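## Task

Place every red block inside the basket, fully within its rim, and no block of any other colour; some red blocks are concealed inside or beneath other objects. At the end the light wooden cabinet's drawer must be completely closed and the metal box's lid fully seated, both staying that way without the robot holding them. Then release everything and move the arms away.

## Robot and tools

Robot: two 7-joint xArm7 arms with parallel grippers, named left_arm and right_arm. Bases in the scene frame: left_arm at (+0.039, +0.311, 0) m, right_arm at (-0.019, -0.272, 0) m, each turned slightly about z. Scene frame: origin on the table top between the arms, +x out over the table, +z up, left_arm on the +y side. The arm names do not match image sides.

Joint order in every row and every per-joint list: waist (joint1), shoulder (joint2), upper arm roll (joint3), elbow (joint4), forearm roll (joint5), wrist pitch (joint6), wrist roll (joint7). Stated ranges in rad: waist ±6.283, shoulder -2.059 to 2.094, upper arm roll ±6.283, elbow -0.192 to 3.927, forearm roll ±6.283, wrist pitch -1.693 to 3.142, wrist roll ±6.283. Real ends may differ by 0.010 rad. Load limits (N m): 44.5, 44.5, 26.7, 26.7, 26.7, 17.8, 17.8; a carried object adds load.

The row: every motion command uses one flat list of 16 numbers, each in [-1, 1], covering both arms even if one is idle: left_arm's 7 joint values then its opening, then right_arm's 7 joint values then its opening. Joint values are offsets, scaled so 1.0 equals 2.036 rad. The opening is absolute, not an offset: +1 fully open, -1 closed.

execute_actions(actions): actions is a list of actions; each action is a list of 1 to 15 rows, one row per 1/30 s control step, and a short action repeats its last row until 15 steps are used. Joint offsets in every row are counted from the joint angles at the start of that action (for the first action, the last angles reported), not from the previous row. An action whose target pushes a joint more than 0.010 rad beyond its range is rejected for both arms; a malformed action, or a bad first action, rejects the whole call. An empty list just returns the current state and images.

move(target, speed, blocking): target is one 16-number row; its offsets are measured from the Joint positions in the most recent result that printed them. All joints of both arms move along paths that finish together, so grippers trace curves; duration 0.5 to 10 s. speed (rad/s, 0.01 to 2, default 0.5) caps the joint with the largest travel. Moves do not avoid obstacles or the other arm; faster moves and targets set deeper past a contact hit and push harder. blocking=false returns after 0.5 s while motion continues; call wait(0) to check, and nothing else can move until a result shows it ended. The extra 'move:' line gives the ending (done, off_target, moving, held, fault), limits=held or none, and each arm's joint farthest from target.

wait(seconds 0 to 10): lets the scene run with the last commands held. stop(): brakes a running move; fingers keep moving. zoom_image(camera, region=[x0,y0,x1,y1] pixels, at most 504x504): closer look at the latest image from cam_high, cam_low, cam_left_wrist or cam_right_wrist (all 896x504). read_manual gives only licence text. finished_scene(scene): ends the current scene after the last command is held; irreversible; its result reports success and the next task.

Results: per arm, end_effector_position (m) and end_effector_quat_wxyz in the scene frame plus velocities; printed hand position can be off, more at long reach. Joint positions and Joint velocities give seven joints then finger-pad gap (0.084 m is fully open). Joint targets are the angles currently being driven toward. grip_measured is the finger opening on the command scale. Step readings list joint angles at some steps; HELD marks steps where an arm's row was held back. 'joint command not followed' means the clearance check altered targets. 'joint sent to its limit' means a joint was stopped at its real end. Torque readings include offsets and noise. Camera calibrations (intrinsics, distortion, world-to-camera transforms) are given; actual cameras may differ by a couple of degrees and millimetres.

Gripper: fingers point along its +z, close along its y. The reported point sits between the closed pads, about 2 cm behind the tips; tips advance about 10 mm when closing. To hold, command an opening well below grip_measured; lower squeezes harder (about 24 N per pad max).

Motion limits: joints move at most 3.14 rad/s; per step a target stays within 0.623 rad of the measured angle, and targets that would shift the gripper over 70 mm are scaled back, so big offsets may need several actions.

Avoid: dropping blocks or knocking anything off the table, arms colliding or pressing each other, hard hits or shoves, slamming the drawer or lid. Contact torque at a joint's load limit causes a torque fault: the arm backs off and pauses 10 s. Holding loads heats motors; at 65 °C a MOTOR HOT warning appears and at 80 °C the arm is braked until cool. Brief external tugs on held parts or pushes on loose objects can occur. Before finishing, make sure drawer and lid stay closed unaided, open the grippers and pull both arms clear.

Each tool is called by a JSON object that holds its "op" and its "data".

## Session

{"op": "execute_actions", "data": {"actions": []}}

Scene clock: 0.00 s.
left_arm: end_effector_position=(+0.2588, +0.2264, +0.1673) grip_measured=+1.00 end_effector_quat_wxyz=(-0.067, +0.943, +0.326, +0.030) end_effector_velocity=(-0.000, +0.000, -0.000) end_effector_angular_velocity=(+0.001, +0.001, -0.000) | right_arm: end_effector_position=(+0.6455, -0.3374, +0.1401) grip_measured=+1.00 end_effector_quat_wxyz=(+0.459, -0.450, +0.764, -0.054) end_effector_velocity=(-0.000, +0.000, -0.001) end_effector_angular_velocity=(-0.000, +0.001, +0.001)
Joint names: [waist, shoulder, upper arm roll, elbow, forearm roll, wrist pitch, wrist roll]
Joint positions: left_arm=[-0.327 -0.801 -0.277  0.308 -0.063  1.135 -1.034  0.084] | right_arm=[-0.065  0.474  0.087  1.26   1.725  0.445  0.36   0.084]
Joint velocities: left_arm=[ 0.     0.001 -0.     0.     0.001  0.001 -0.     0.   ] | right_arm=[ 0.     0.002  0.     0.    -0.     0.    -0.001 -0.   ]
Joint torques (N m, as the arm reports them, + toward a larger angle): no reading
Joint targets: left_arm=[-0.327 -0.801 -0.277 0.308 -0.063 1.135 -1.034] | right_arm=[-0.065 0.474 0.087 1.260 1.725 0.445 0.360]

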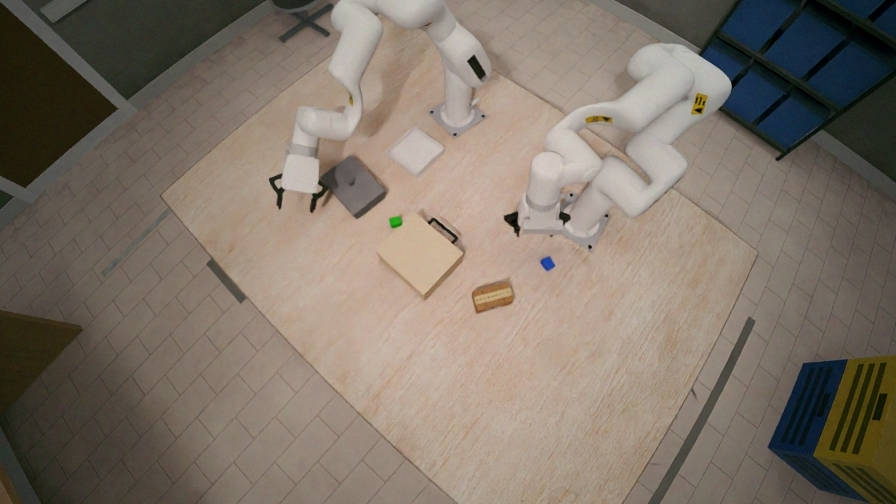

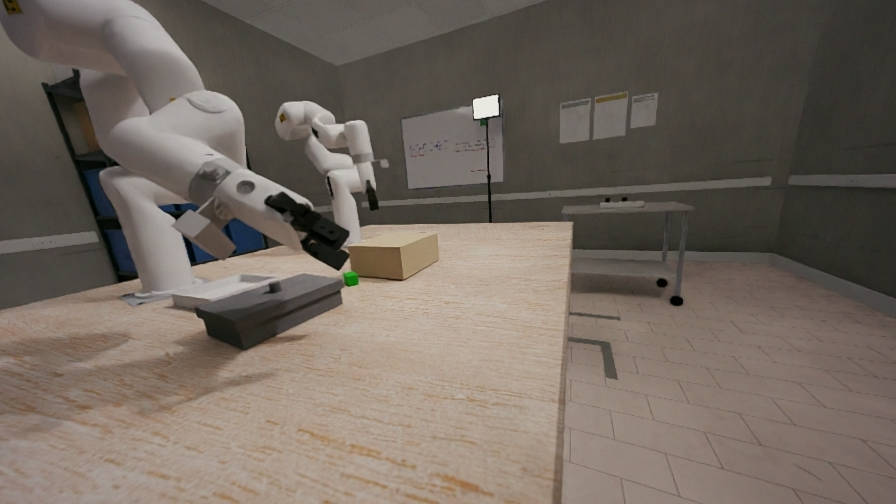

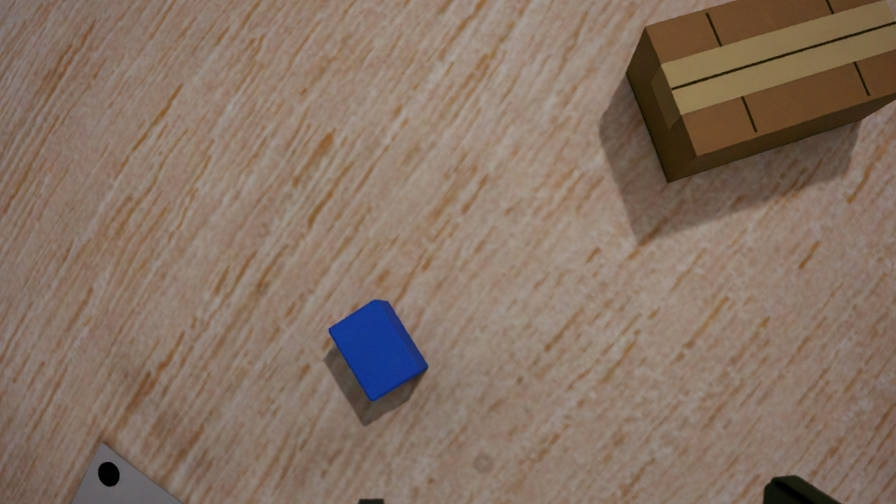

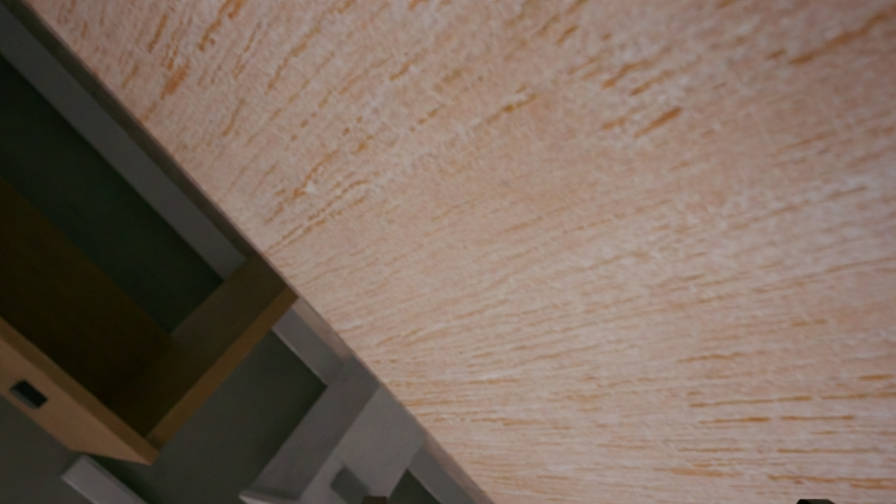

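{"op": "zoom_image", "data": {"camera": "cam_high", "region": [300, 110, 620, 330]}}

{"op": "zoom_image", "data": {"camera": "cam_low", "region": [140, 200, 460, 380]}}

Region (300, 110, 620, 330) of cam_high's 896x504 image, scaled by 1.575, with more detail than that image has; it fills the top 346 rows of this view, and the rest is white.

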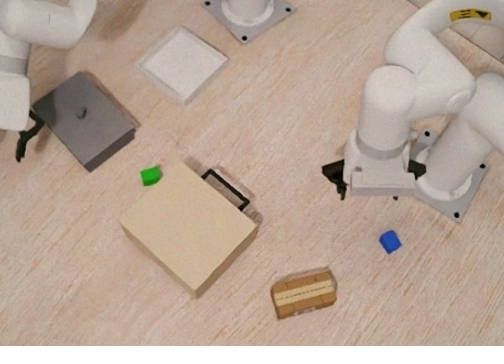

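Region (140, 200, 460, 380) of cam_low's 896x504 image, scaled by 1.575, with more detail than that image has; it fills the top 284 rows of this view, and the rest is white.

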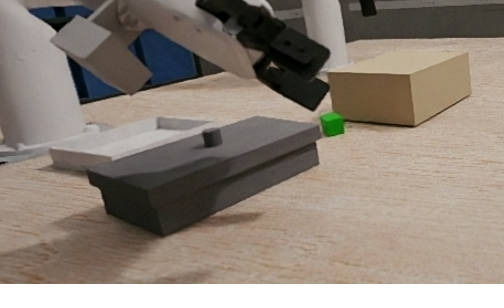

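{"op": "move", "data": {"target": [-0.004,0.326,0.136,0.283,0.031,-0.056,0.713,1,0.045,-0.207,-0.043,-0.080,-0.847,0.294,-0.177,1], "speed": 0.8}}

Scene clock: 16.30 s.
left_arm: end_effector_position=(+0.4505, +0.2223, +0.2002) grip_measured=+1.00 end_effector_quat_wxyz=(-0.000, +0.951, -0.310, +0.000) end_effector_velocity=(+0.000, +0.000, -0.000) end_effector_angular_velocity=(+0.001, +0.000, -0.002) | right_arm: end_effector_position=(+0.4553, -0.3438, +0.2004) grip_measured=+1.00 end_effector_quat_wxyz=(-0.000, +0.997, -0.075, +0.001) end_effector_velocity=(-0.000, +0.000, +0.000) end_effector_angular_velocity=(-0.002, +0.002, +0.004)
Joint names: [waist, shoulder, upper arm roll, elbow, forearm roll, wrist pitch, wrist roll]
Joint positions: left_arm=[-0.335 -0.137 -0.     0.884  0.     1.021  0.418  0.084] | right_arm=[ 0.026  0.052 -0.     1.097  0.001  1.043 -0.001  0.084]
Joint velocities: left_arm=[ 0.     0.002  0.001  0.001  0.001 -0.     0.002  0.   ] | right_arm=[ 0.    -0.001  0.001 -0.001 -0.003  0.001 -0.001 -0.   ]
Joint torques (N m, as the arm reports them, + toward a larger angle): left_arm=[ -2.63 -11.78   0.21  13.86   0.11  -1.46  -0.54] | right_arm=[ -1.1  -18.95  -0.53  16.96  -0.08  -1.59   0.37]
Joint targets: left_arm=[-0.335 -0.137 -0.000 0.884 0.000 1.021 0.418] | right_arm=[0.026 0.052 -0.000 1.097 0.001 1.043 -0.001]
move: done; limits=none; left_arm: farthest joint: the waist, 0.000 radians from its target (0.008 radians at the start); right_arm: farthest joint: the waist, 0.000 radians from its target (0.092 radians at the start)
camera_calibration (this result's frames):
cam_left_wrist: T_world_to_cam=[[-0.597008, -0.802233, 0.00201925, 0.482512], [-0.802233, 0.59701, 0.000872176, 0.296776], [-0.0019052, -0.00109921, -0.999998, 0.327654], [0, 0, 0, 1]] pos_world=[0.526772, 0.210269, 0.32642]
cam_right_wrist: T_world_to_cam=[[-0.150861, -0.988555, 0.000472112, -0.240022], [-0.988525, 0.150852, -0.00793163, 0.566378], [0.00776963, -0.00166326, -0.999968, 0.323391], [0, 0, 0, 1]] pos_world=[0.521156, -0.322177, 0.327986]

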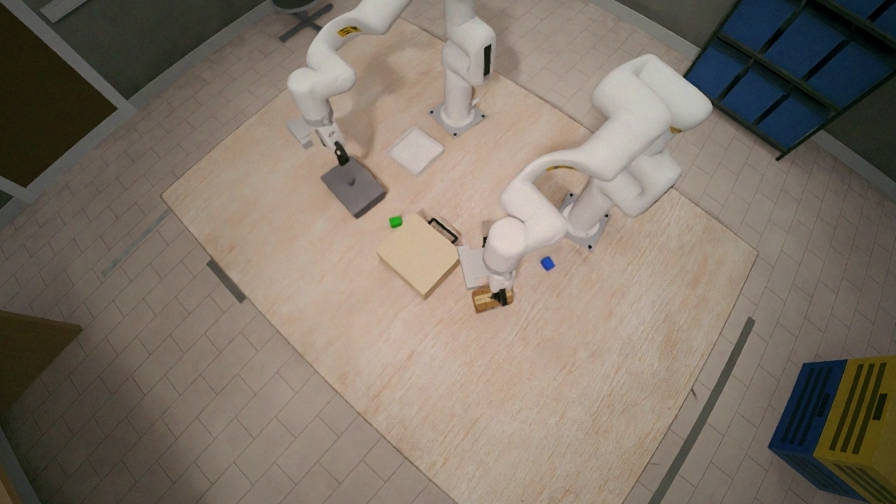

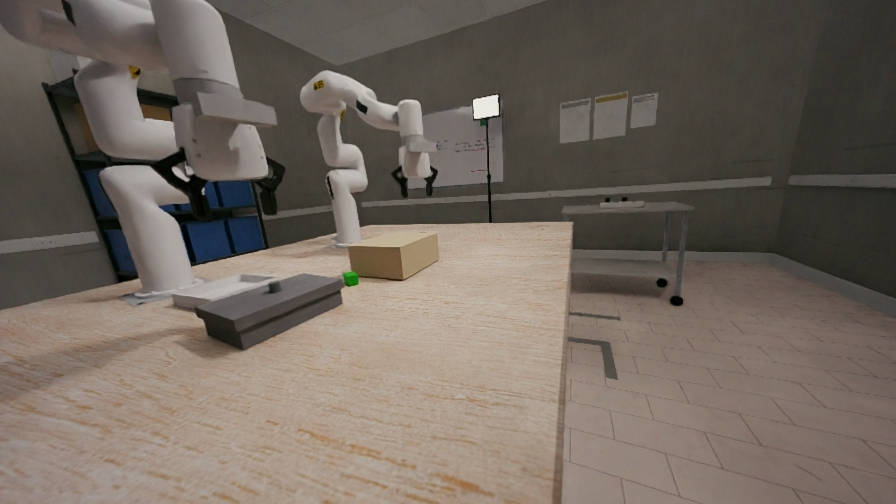

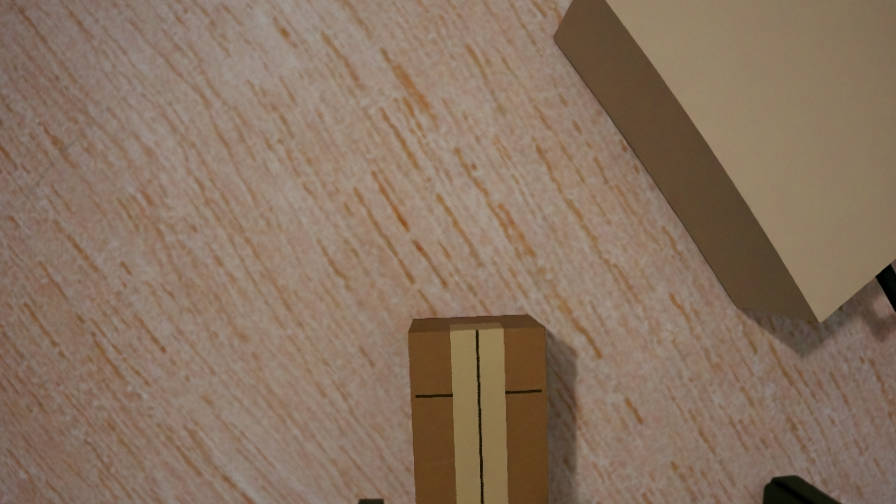

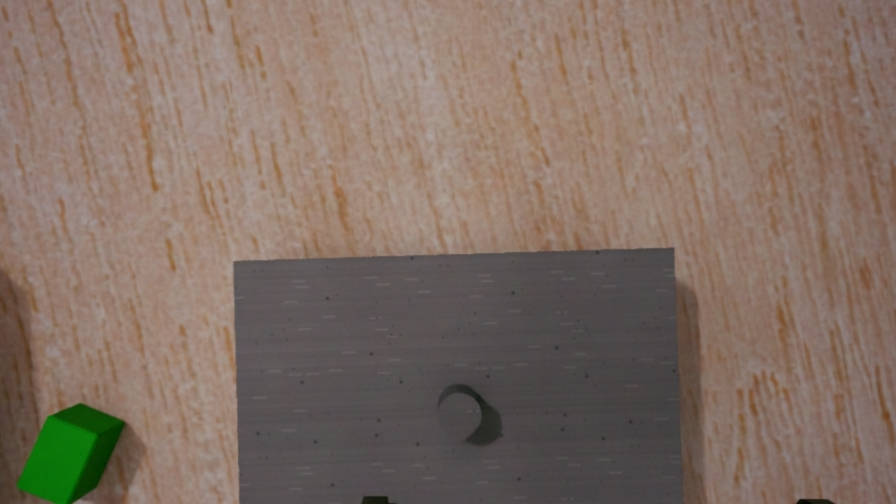

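{"op": "move", "data": {"target": [0.030,0.0673,0,-0.0845,0,-0.1518,0.030,1,0.028,0.0761,0,-0.0582,0,-0.1334,0.028,0]}}

{"op": "zoom_image", "data": {"camera": "cam_low", "region": [180, 220, 380, 360]}}

Scene clock: 22.00 s.
left_arm: end_effector_position=(+0.4459, +0.2488, +0.1002) grip_measured=+1.00 end_effector_quat_wxyz=(-0.000, +0.951, -0.310, +0.001) end_effector_velocity=(-0.001, +0.000, -0.002) end_effector_angular_velocity=(+0.000, +0.004, +0.001) | right_arm: end_effector_position=(+0.4614, -0.3172, +0.1001) grip_measured=-0.01 end_effector_quat_wxyz=(-0.000, +0.997, -0.075, +0.000) end_effector_velocity=(-0.001, +0.001, -0.001) end_effector_angular_velocity=(+0.000, +0.002, +0.001)
Joint names: [waist, shoulder, upper arm roll, elbow, forearm roll, wrist pitch, wrist roll]
Joint positions: left_arm=[-0.274 -0.001 -0.     0.712  0.     0.712  0.479  0.084] | right_arm=[ 0.083  0.207 -0.     0.979  0.001  0.772  0.056  0.044]
Joint velocities: left_arm=[ 0.001  0.003 -0.001 -0.003 -0.    -0.002  0.    -0.   ] | right_arm=[ 0.001  0.002  0.001 -0.002 -0.    -0.002  0.001  0.   ]
Joint torques (N m, as the arm reports them, + toward a larger angle): left_arm=[ -2.45 -12.64   0.01  12.14   0.11  -1.43  -0.74] | right_arm=[ -0.84 -20.54  -0.61  15.3   -0.21  -1.53   0.35]
Joint targets: left_arm=[-0.274 -0.000 -0.000 0.712 0.000 0.712 0.479] | right_arm=[0.083 0.207 -0.000 0.978 0.001 0.772 0.056]
move: done; limits=none; left_arm: farthest joint: the shoulder, 0.001 radians from its target (0.137 radians at the start); right_arm: farthest joint: the waist, 0.000 radians from its target (0.057 radians at the start)
camera_calibration (this result's frames):
cam_left_wrist: T_world_to_cam=[[-0.597169, -0.802114, 0.00177081, 0.501357], [-0.802115, 0.59717, 0.000347667, 0.277259], [-0.00133634, -0.00121277, -0.999998, 0.227524], [0, 0, 0, 1]] pos_world=[0.522092, 0.23685, 0.226539]
cam_right_wrist: T_world_to_cam=[[-0.151208, -0.988502, 0.000695544, -0.212515], [-0.988481, 0.1512, -0.00664429, 0.567549], [0.00646272, -0.0016922, -0.999978, 0.223655], [0, 0, 0, 1]] pos_world=[0.527432, -0.295507, 0.227569]

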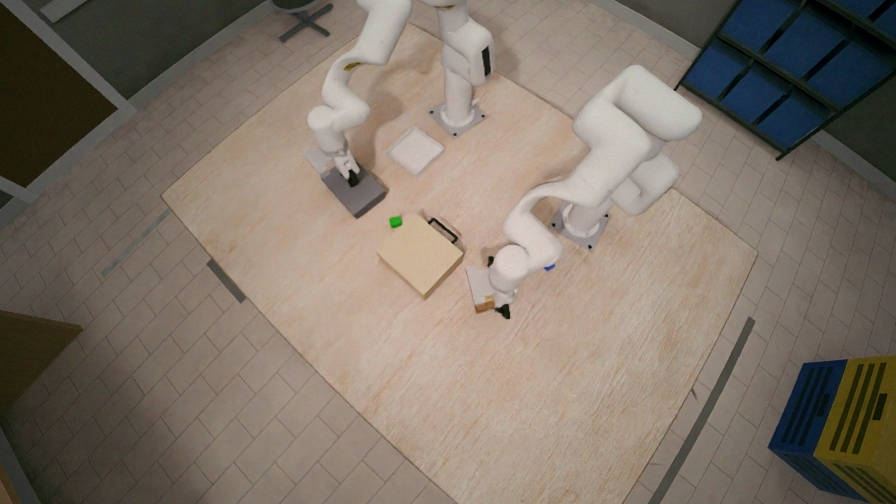

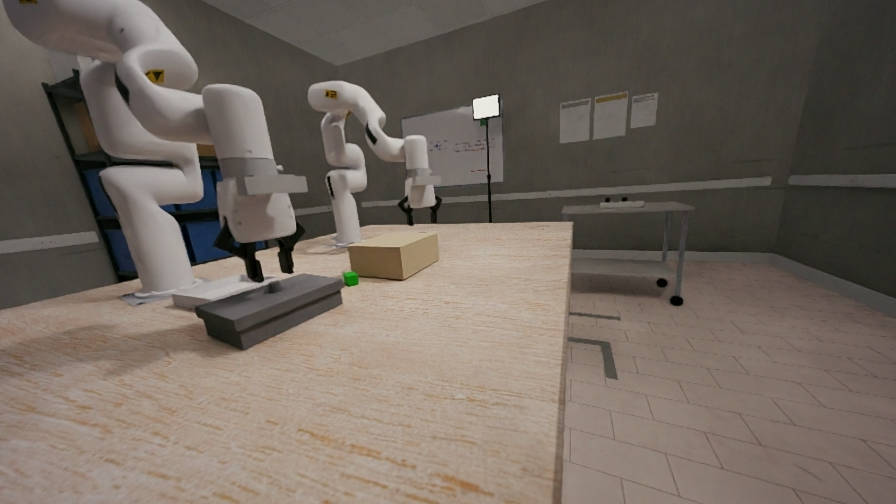

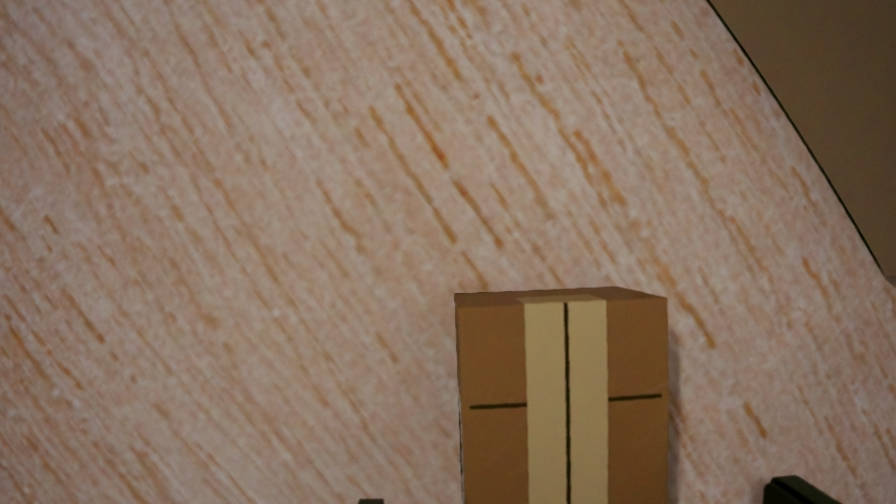

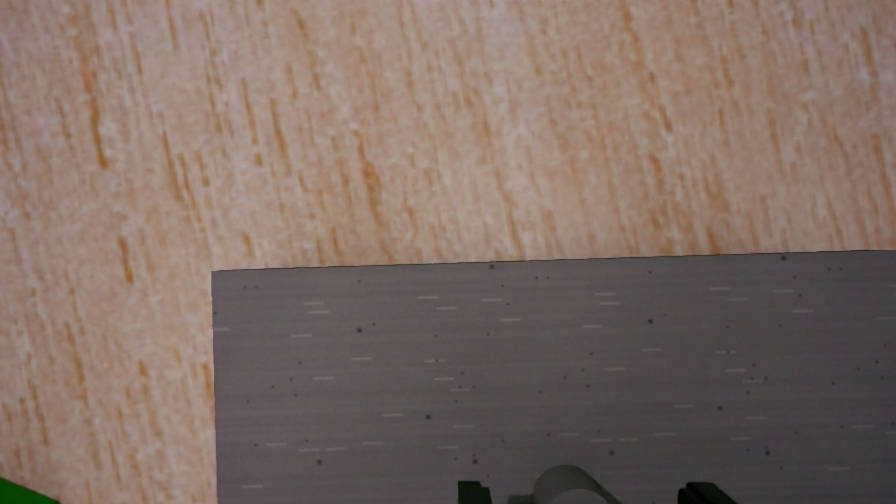

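Region (180, 220, 380, 360) of cam_low's 896x504 image, scaled by 2.520, with more detail than that image has; it fills the top 353 rows of this view, and the rest is white.

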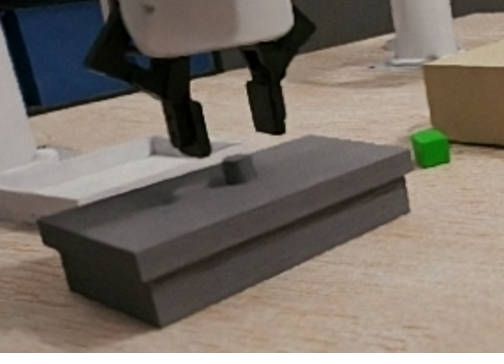

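{"op": "move", "data": {"target": [0,0.0678,0,-0.0165,0,-0.084,0,1,0,0.02,0,-0.0075,0,-0.0275,0,0], "speed": 0.2}}

{"op": "move", "data": {"target": [0,0,0,0,0,0,0,-0.1,0,0,0,0,0,0,0,-0.9]}}

{"op": "move", "data": {"target": [0,-0.0678,0,0.0165,0,0.084,0,-0.1,0,-0.055,0,0.024,0,0.079,0,-0.9], "speed": 0.15}}

Scene clock: 28.70 s.
left_arm: end_effector_position=(+0.4459, +0.2488, +0.0452) grip_measured=+1.00 end_effector_quat_wxyz=(-0.000, +0.951, -0.310, +0.001) end_effector_velocity=(-0.001, +0.000, -0.002) end_effector_angular_velocity=(+0.001, +0.003, +0.000) | right_arm: end_effector_position=(+0.4614, -0.3172, +0.0792) grip_measured=-0.01 end_effector_quat_wxyz=(-0.000, +0.997, -0.075, +0.000) end_effector_velocity=(-0.000, -0.001, -0.001) end_effector_angular_velocity=(-0.000, +0.002, -0.001)
Joint names: [waist, shoulder, upper arm roll, elbow, forearm roll, wrist pitch, wrist roll]
Joint positions: left_arm=[-0.274  0.137 -0.     0.679  0.     0.541  0.479  0.084] | right_arm=[ 0.083  0.248 -0.     0.964  0.001  0.716  0.056  0.044]
Joint velocities: left_arm=[ 0.     0.003  0.    -0.002  0.001 -0.002 -0.    -0.   ] | right_arm=[ 0.     0.003 -0.001  0.001 -0.    -0.001  0.001 -0.   ]
Joint torques (N m, as the arm reports them, + toward a larger angle): left_arm=[ -2.51 -13.56   0.06  10.8    0.15  -1.39  -0.73] | right_arm=[ -1.01 -21.3   -0.58  14.85  -0.1   -1.6    0.38]
Joint targets: left_arm=[-0.274 0.137 -0.000 0.679 0.000 0.541 0.479] | right_arm=[0.083 0.248 -0.000 0.964 0.001 0.716 0.056]
move: done; limits=none; left_arm: farthest joint: the elbow, 0.001 radians from its target (0.034 radians at the start); right_arm: farthest joint: the waist, 0.000 radians from its target (0.000 radians at the start)
camera_calibration (this result's frames):
cam_left_wrist: T_world_to_cam=[[-0.597192, -0.802096, 0.00190942, 0.501471], [-0.802097, 0.597194, 0.000469814, 0.277334], [-0.00151713, -0.00125097, -0.999998, 0.172599], [0, 0, 0, 1]] pos_world=[0.522185, 0.236822, 0.17151]
cam_right_wrist: T_world_to_cam=[[-0.151245, -0.988496, 0.000741431, -0.212501], [-0.988474, 0.151237, -0.00680881, 0.567451], [0.00661835, -0.00176268, -0.999977, 0.202709], [0, 0, 0, 1]] pos_world=[0.527429, -0.295519, 0.206725]

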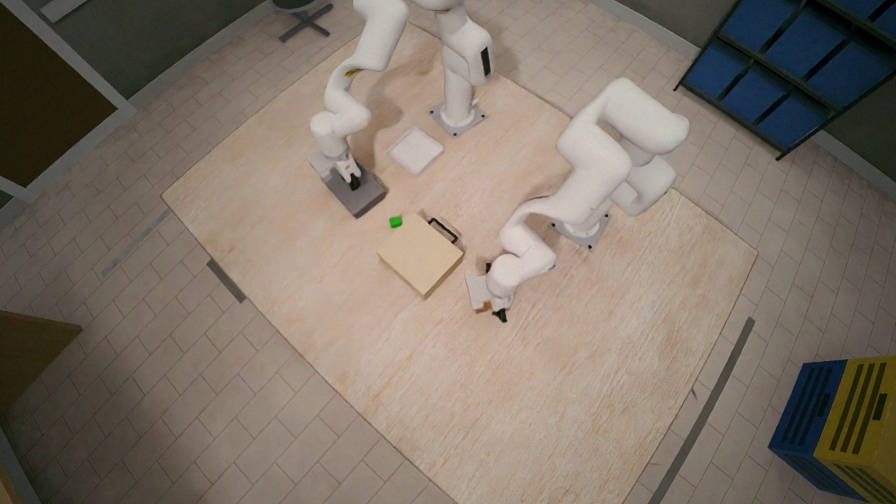

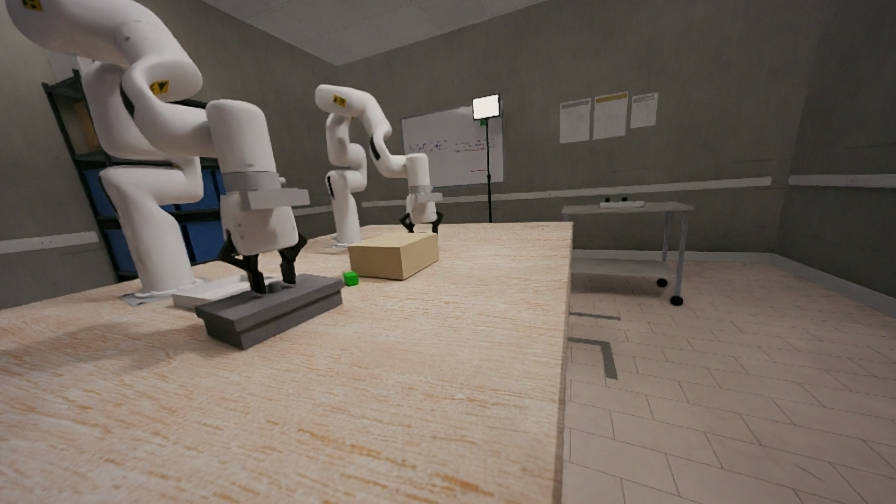

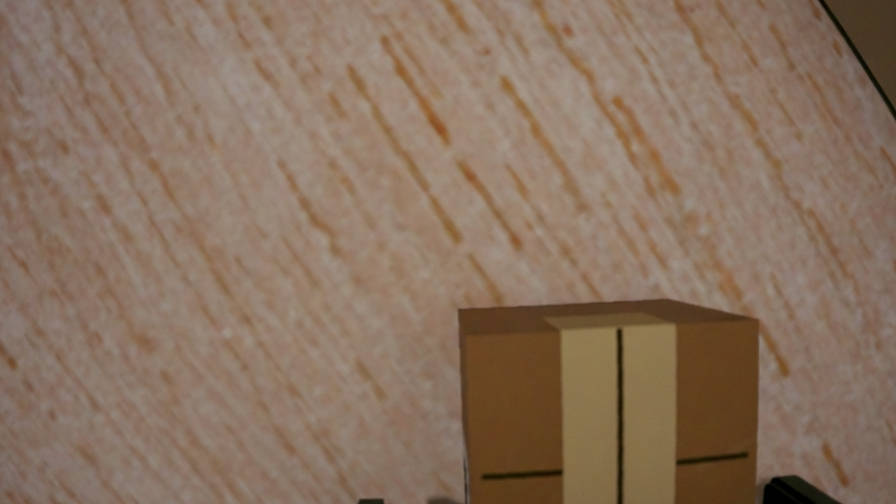

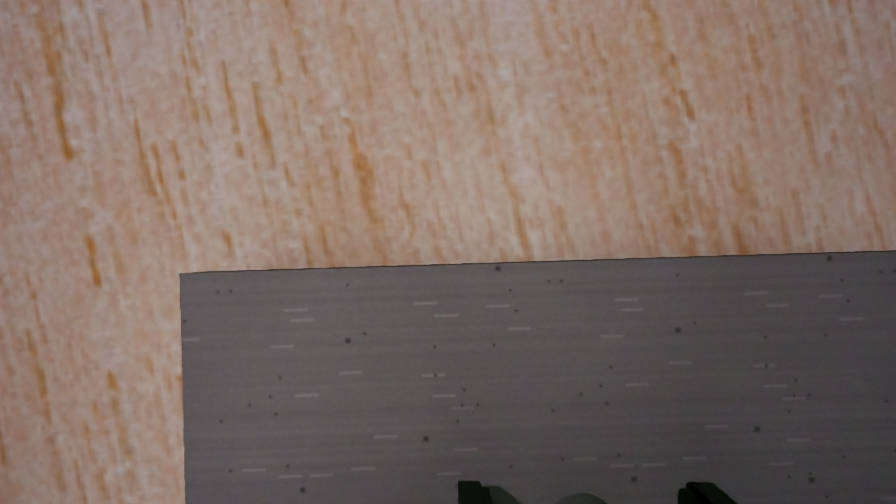

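Scene clock: 29.20 s.
left_arm: end_effector_position=(+0.4460, +0.2488, +0.0453) grip_measured=+0.30 end_effector_quat_wxyz=(-0.000, +0.951, -0.310, +0.001) end_effector_velocity=(-0.001, -0.000, -0.001) end_effector_angular_velocity=(-0.001, +0.002, +0.001) | right_arm: end_effector_position=(+0.4614, -0.3172, +0.0792) grip_measured=-0.61 end_effector_quat_wxyz=(-0.000, +0.997, -0.075, +0.000) end_effector_velocity=(+0.001, +0.000, +0.000) end_effector_angular_velocity=(-0.000, -0.001, +0.001)
Joint names: [waist, shoulder, upper arm roll, elbow, forearm roll, wrist pitch, wrist roll]
Joint positions: left_arm=[-0.274  0.137 -0.     0.679  0.     0.541  0.479  0.057] | right_arm=[ 0.083  0.247 -0.     0.964  0.001  0.716  0.056  0.017]
Joint velocities: left_arm=[-0.     0.002 -0.    -0.    -0.002  0.    -0.     0.   ] | right_arm=[ 0.     0.001  0.     0.001 -0.     0.    -0.     0.   ]
Joint torques (N m, as the arm reports them, + toward a larger angle): left_arm=[ -2.79 -13.45   0.12  10.56   0.3   -1.49  -0.58] | right_arm=[ -0.5  -20.83  -0.27  14.7   -0.12  -1.56   0.42]
Joint targets: left_arm=[-0.274 0.137 -0.000 0.679 0.000 0.541 0.479] | right_arm=[0.083 0.248 -0.000 0.964 0.001 0.716 0.056]
move: done; limits=none; left_arm: farthest joint: the waist, 0.000 radians from its target (0.000 radians at the start); right_arm: farthest joint: the shoulder, 0.001 radians from its target (0.000 radians at the start)
camera_calibration (this result's frames):
cam_left_wrist: T_world_to_cam=[[-0.597202, -0.802089, 0.00180672, 0.501511], [-0.80209, 0.597203, 0.00026866, 0.277413], [-0.00129447, -0.00128871, -0.999998, 0.17258], [0, 0, 0, 1]] pos_world=[0.522237, 0.236807, 0.171599]
cam_right_wrist: T_world_to_cam=[[-0.151369, -0.988477, 0.000771545, -0.212511], [-0.988455, 0.15136, -0.0068277, 0.567491], [0.00663224, -0.00179614, -0.999976, 0.202703], [0, 0, 0, 1]] pos_world=[0.527428, -0.295594, 0.206737]

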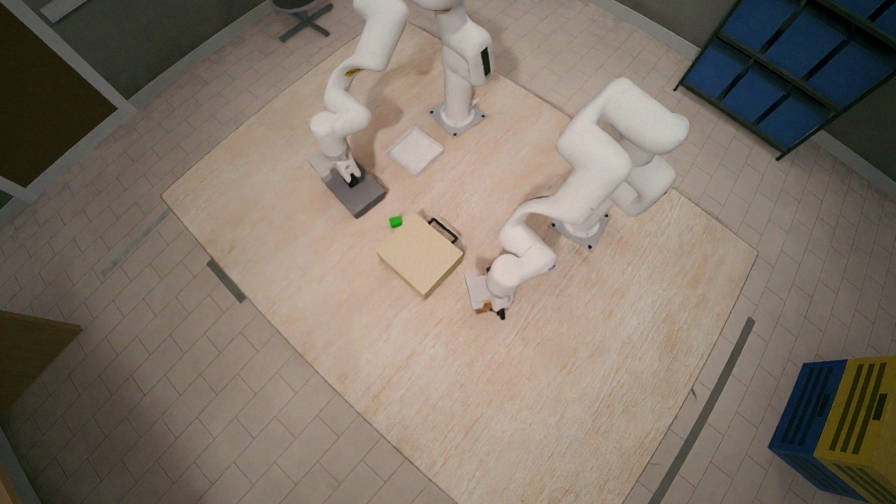

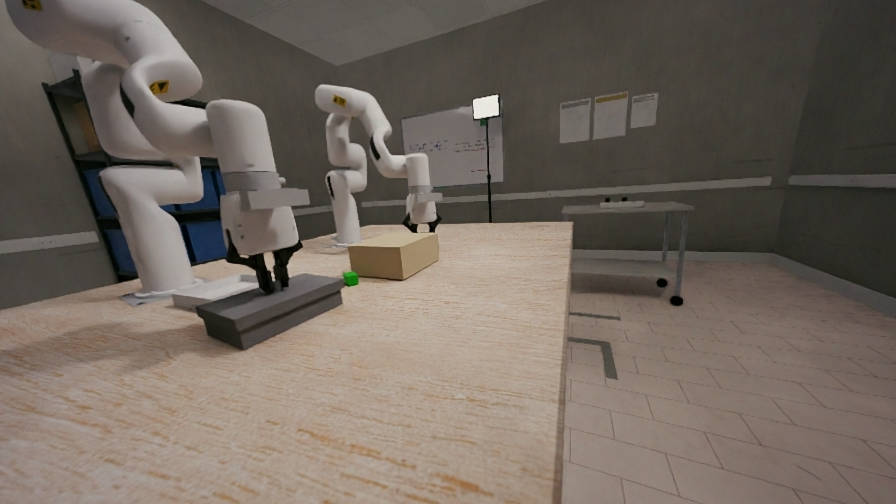

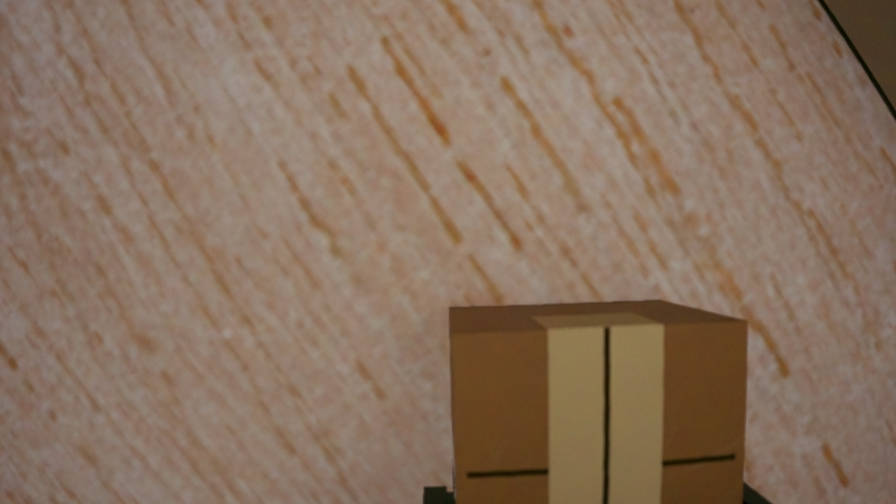

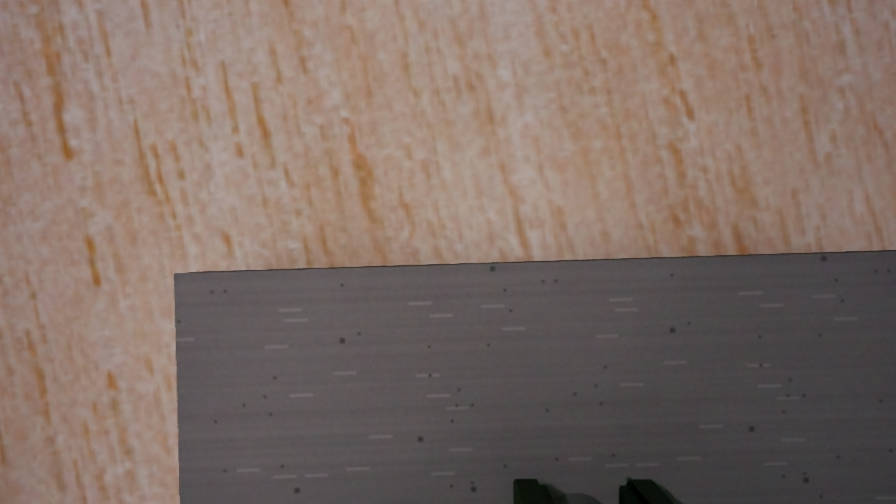

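Scene clock: 30.80 s.
left_arm: end_effector_position=(+0.4460, +0.2488, +0.1004) grip_measured=+0.30 end_effector_quat_wxyz=(-0.000, +0.951, -0.310, +0.001) end_effector_velocity=(+0.000, -0.000, +0.001) end_effector_angular_velocity=(+0.000, -0.001, -0.001) | right_arm: end_effector_position=(+0.4598, -0.3170, +0.1391) grip_measured=-0.61 end_effector_quat_wxyz=(-0.000, +0.997, -0.075, -0.000) end_effector_velocity=(+0.001, -0.001, +0.002) end_effector_angular_velocity=(-0.001, -0.003, -0.001)
Joint names: [waist, shoulder, upper arm roll, elbow, forearm roll, wrist pitch, wrist roll]
Joint positions: left_arm=[-0.274 -0.001 -0.     0.713  0.     0.712  0.479  0.057] | right_arm=[ 0.083  0.136 -0.     1.012  0.001  0.877  0.056  0.017]
Joint velocities: left_arm=[-0.    -0.001  0.     0.001  0.001  0.002  0.     0.   ] | right_arm=[ 0.    -0.003 -0.001  0.002 -0.001  0.001  0.     0.   ]
Joint torques (N m, as the arm reports them, + toward a larger angle): left_arm=[ -2.9  -12.99   0.1   12.21   0.17  -1.49  -0.59] | right_arm=[ -1.04 -20.87  -0.61  16.72  -0.25  -1.66   0.47]
Joint targets: left_arm=[-0.274 -0.001 -0.000 0.713 0.000 0.712 0.479] | right_arm=[0.083 0.136 -0.000 1.012 0.001 0.877 0.056]
move: done; limits=none; left_arm: farthest joint: the waist, 0.000 radians from its target (0.000 radians at the start); right_arm: farthest joint: the shoulder, 0.001 radians from its target (0.112 radians at the start)
camera_calibration (this result's frames):
cam_left_wrist: T_world_to_cam=[[-0.59718, -0.802106, 0.00162013, 0.501414], [-0.802107, 0.597181, 0.0000576577, 0.277372], [-0.00101376, -0.00126509, -0.999999, 0.227522], [0, 0, 0, 1]] pos_world=[0.522147, 0.236834, 0.226694]
cam_right_wrist: T_world_to_cam=[[-0.151258, -0.988494, 0.00063499, -0.212639], [-0.988475, 0.15125, -0.00643059, 0.566228], [0.00626056, -0.00160035, -0.999979, 0.262775], [0, 0, 0, 1]] pos_world=[0.525894, -0.295414, 0.266546]

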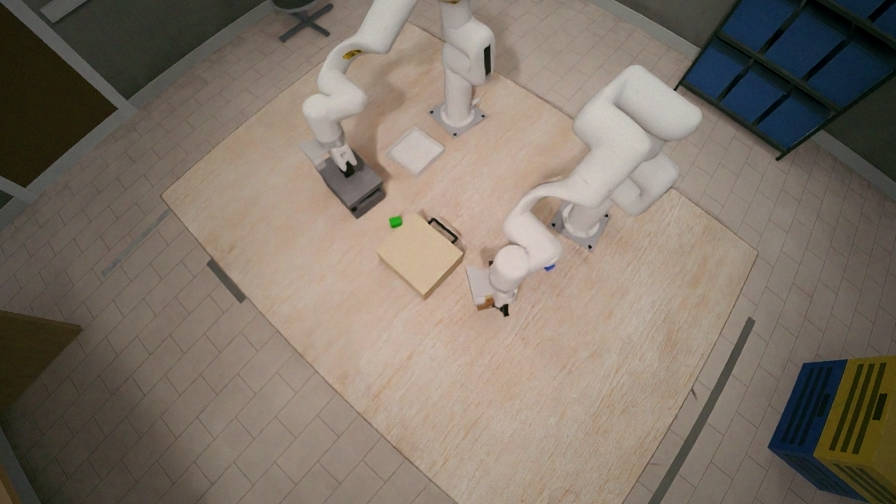

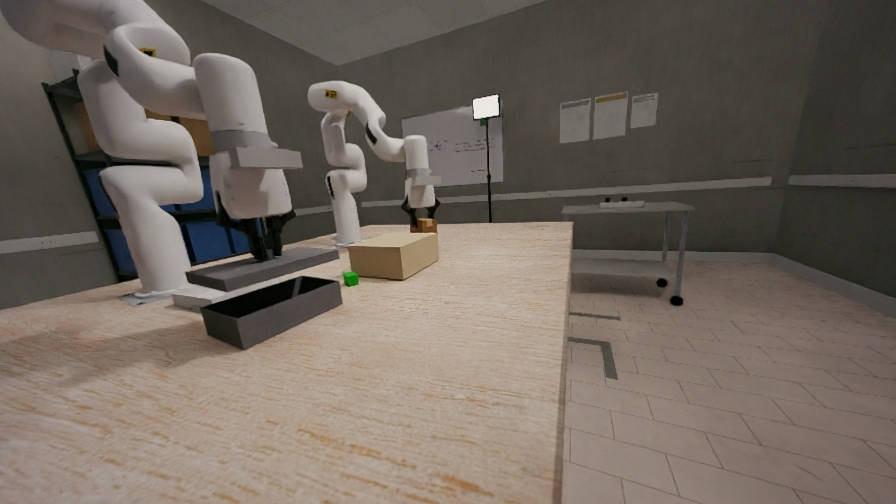

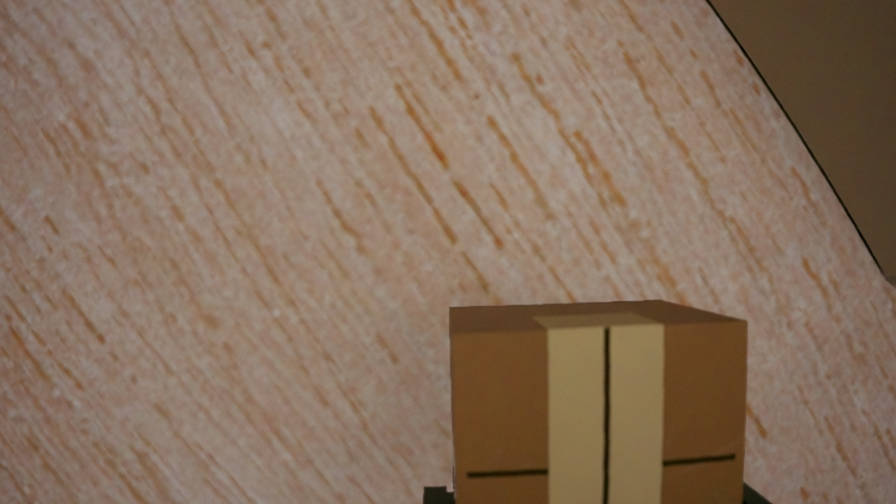

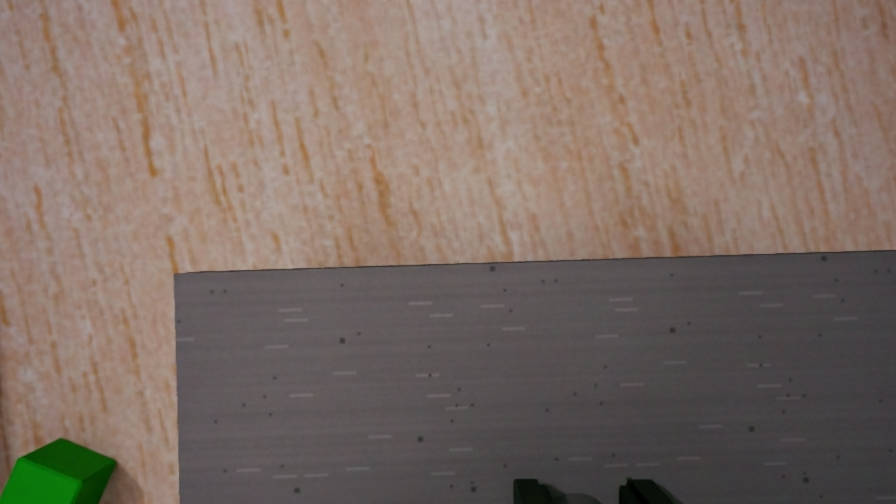

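{"op": "move", "data": {"target": [0.3,0,0,0,0,0,0,-0.1,-0.27,0,0,0,0,0,-0.27,-0.9], "speed": 0.4}}

{"op": "zoom_image", "data": {"camera": "cam_high", "region": [300, 130, 560, 330]}}

Scene clock: 36.57 s.
left_arm: end_effector_position=(+0.4084, +0.4930, +0.1004) grip_measured=+0.30 end_effector_quat_wxyz=(-0.000, +1.000, -0.011, +0.001) end_effector_velocity=(-0.001, +0.002, -0.000) end_effector_angular_velocity=(-0.001, +0.001, +0.006) | right_arm: end_effector_position=(+0.3661, -0.5600, +0.1391) grip_measured=-0.61 end_effector_quat_wxyz=(-0.000, +0.997, -0.075, +0.000) end_effector_velocity=(-0.002, -0.002, +0.001) end_effector_angular_velocity=(-0.001, -0.001, -0.005)
Joint names: [waist, shoulder, upper arm roll, elbow, forearm roll, wrist pitch, wrist roll]
Joint positions: left_arm=[ 0.336 -0.001 -0.001  0.713  0.     0.712  0.479  0.057] | right_arm=[-0.466  0.136 -0.     1.012  0.001  0.877 -0.493  0.017]
Joint velocities: left_arm=[ 0.003  0.001  0.002  0.    -0.     0.    -0.    -0.   ] | right_arm=[-0.004 -0.002 -0.003 -0.     0.001 -0.    -0.002 -0.   ]
Joint torques (N m, as the arm reports them, + toward a larger angle): left_arm=[ -2.65 -12.5    0.1   12.35   0.29  -1.46  -0.59] | right_arm=[ -0.76 -20.86  -0.67  16.73  -0.1   -1.59   0.46]
Joint targets: left_arm=[0.337 -0.001 -0.000 0.713 0.000 0.712 0.479] | right_arm=[-0.467 0.136 -0.000 1.012 0.001 0.877 -0.493]
move: done; limits=none; left_arm: farthest joint: the waist, 0.001 radians from its target (0.611 radians at the start); right_arm: farthest joint: the waist, 0.000 radians from its target (0.550 radians at the start)
camera_calibration (this result's frames):
cam_left_wrist: T_world_to_cam=[[-0.0300838, -0.999546, 0.00161993, 0.54055], [-0.999547, 0.0300839, 0.0000596587, 0.461585], [-0.000108366, -0.00161741, -0.999999, 0.227598], [0, 0, 0, 1]] pos_world=[0.477663, 0.526786, 0.226694]
cam_right_wrist: T_world_to_cam=[[-0.150677, -0.988583, 0.000585211, -0.467214], [-0.988561, 0.15067, -0.0068353, 0.510092], [0.00666909, -0.00160844, -0.999976, 0.262818], [0, 0, 0, 1]] pos_world=[0.432105, -0.538313, 0.266572]

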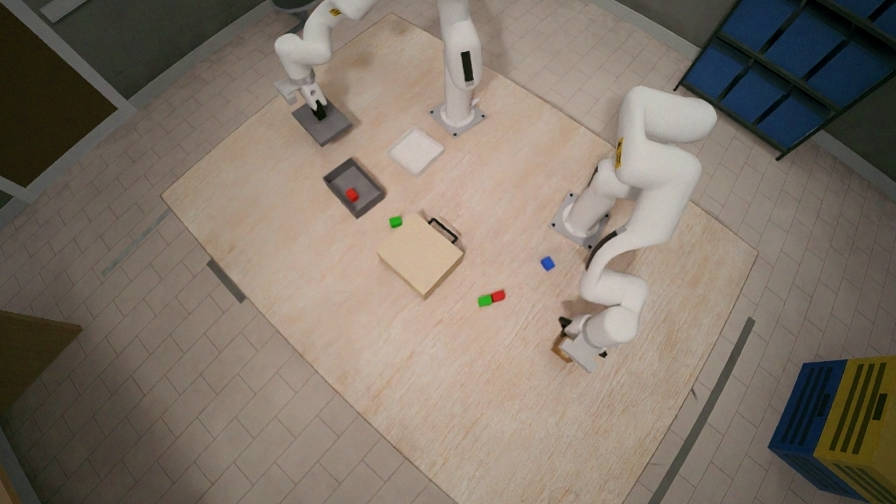

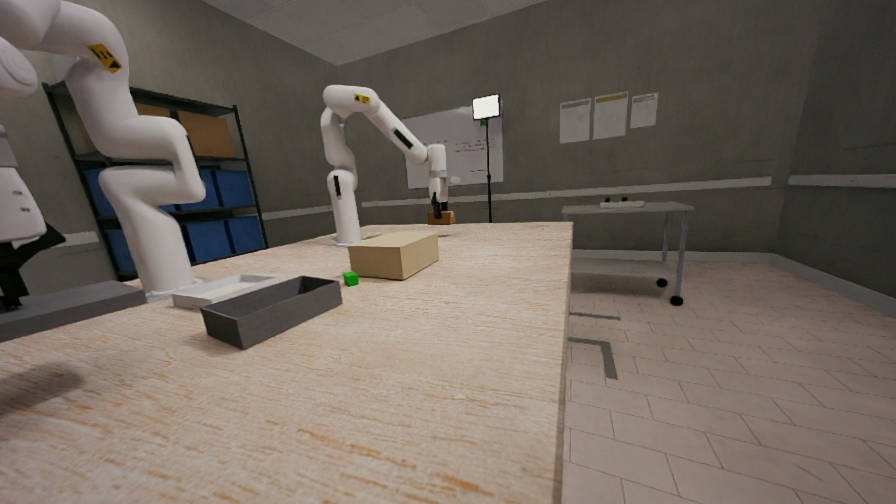

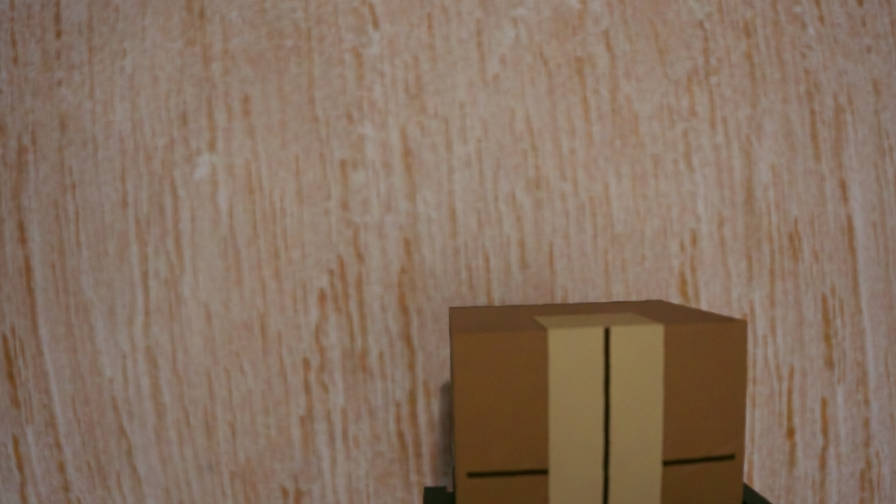

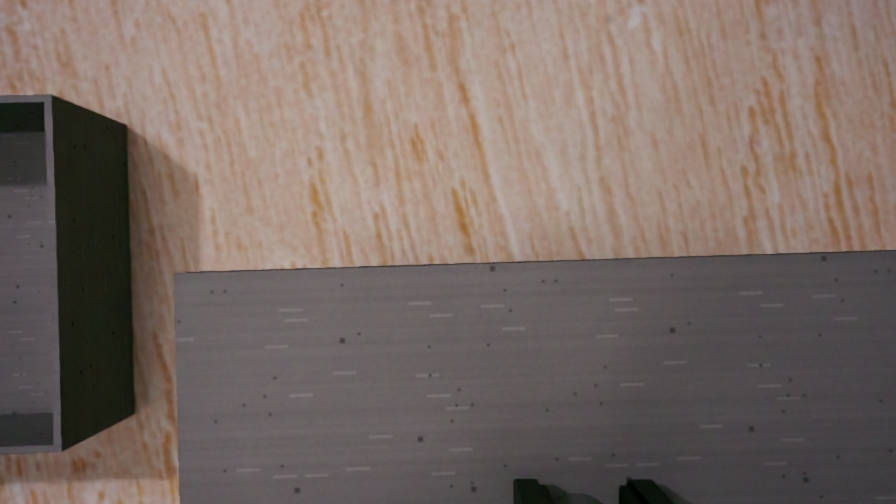

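Region (300, 130, 560, 330) of cam_high's 896x504 image, scaled by 1.938, with more detail than that image has; it fills the top 388 rows of this view, and the rest is white.

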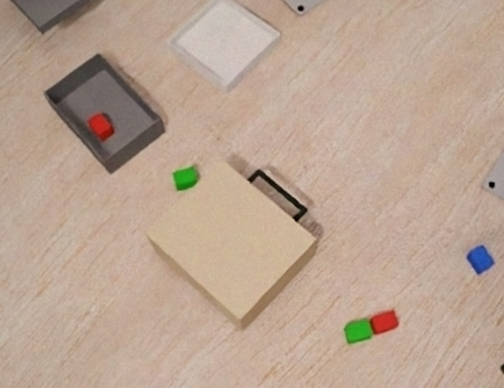

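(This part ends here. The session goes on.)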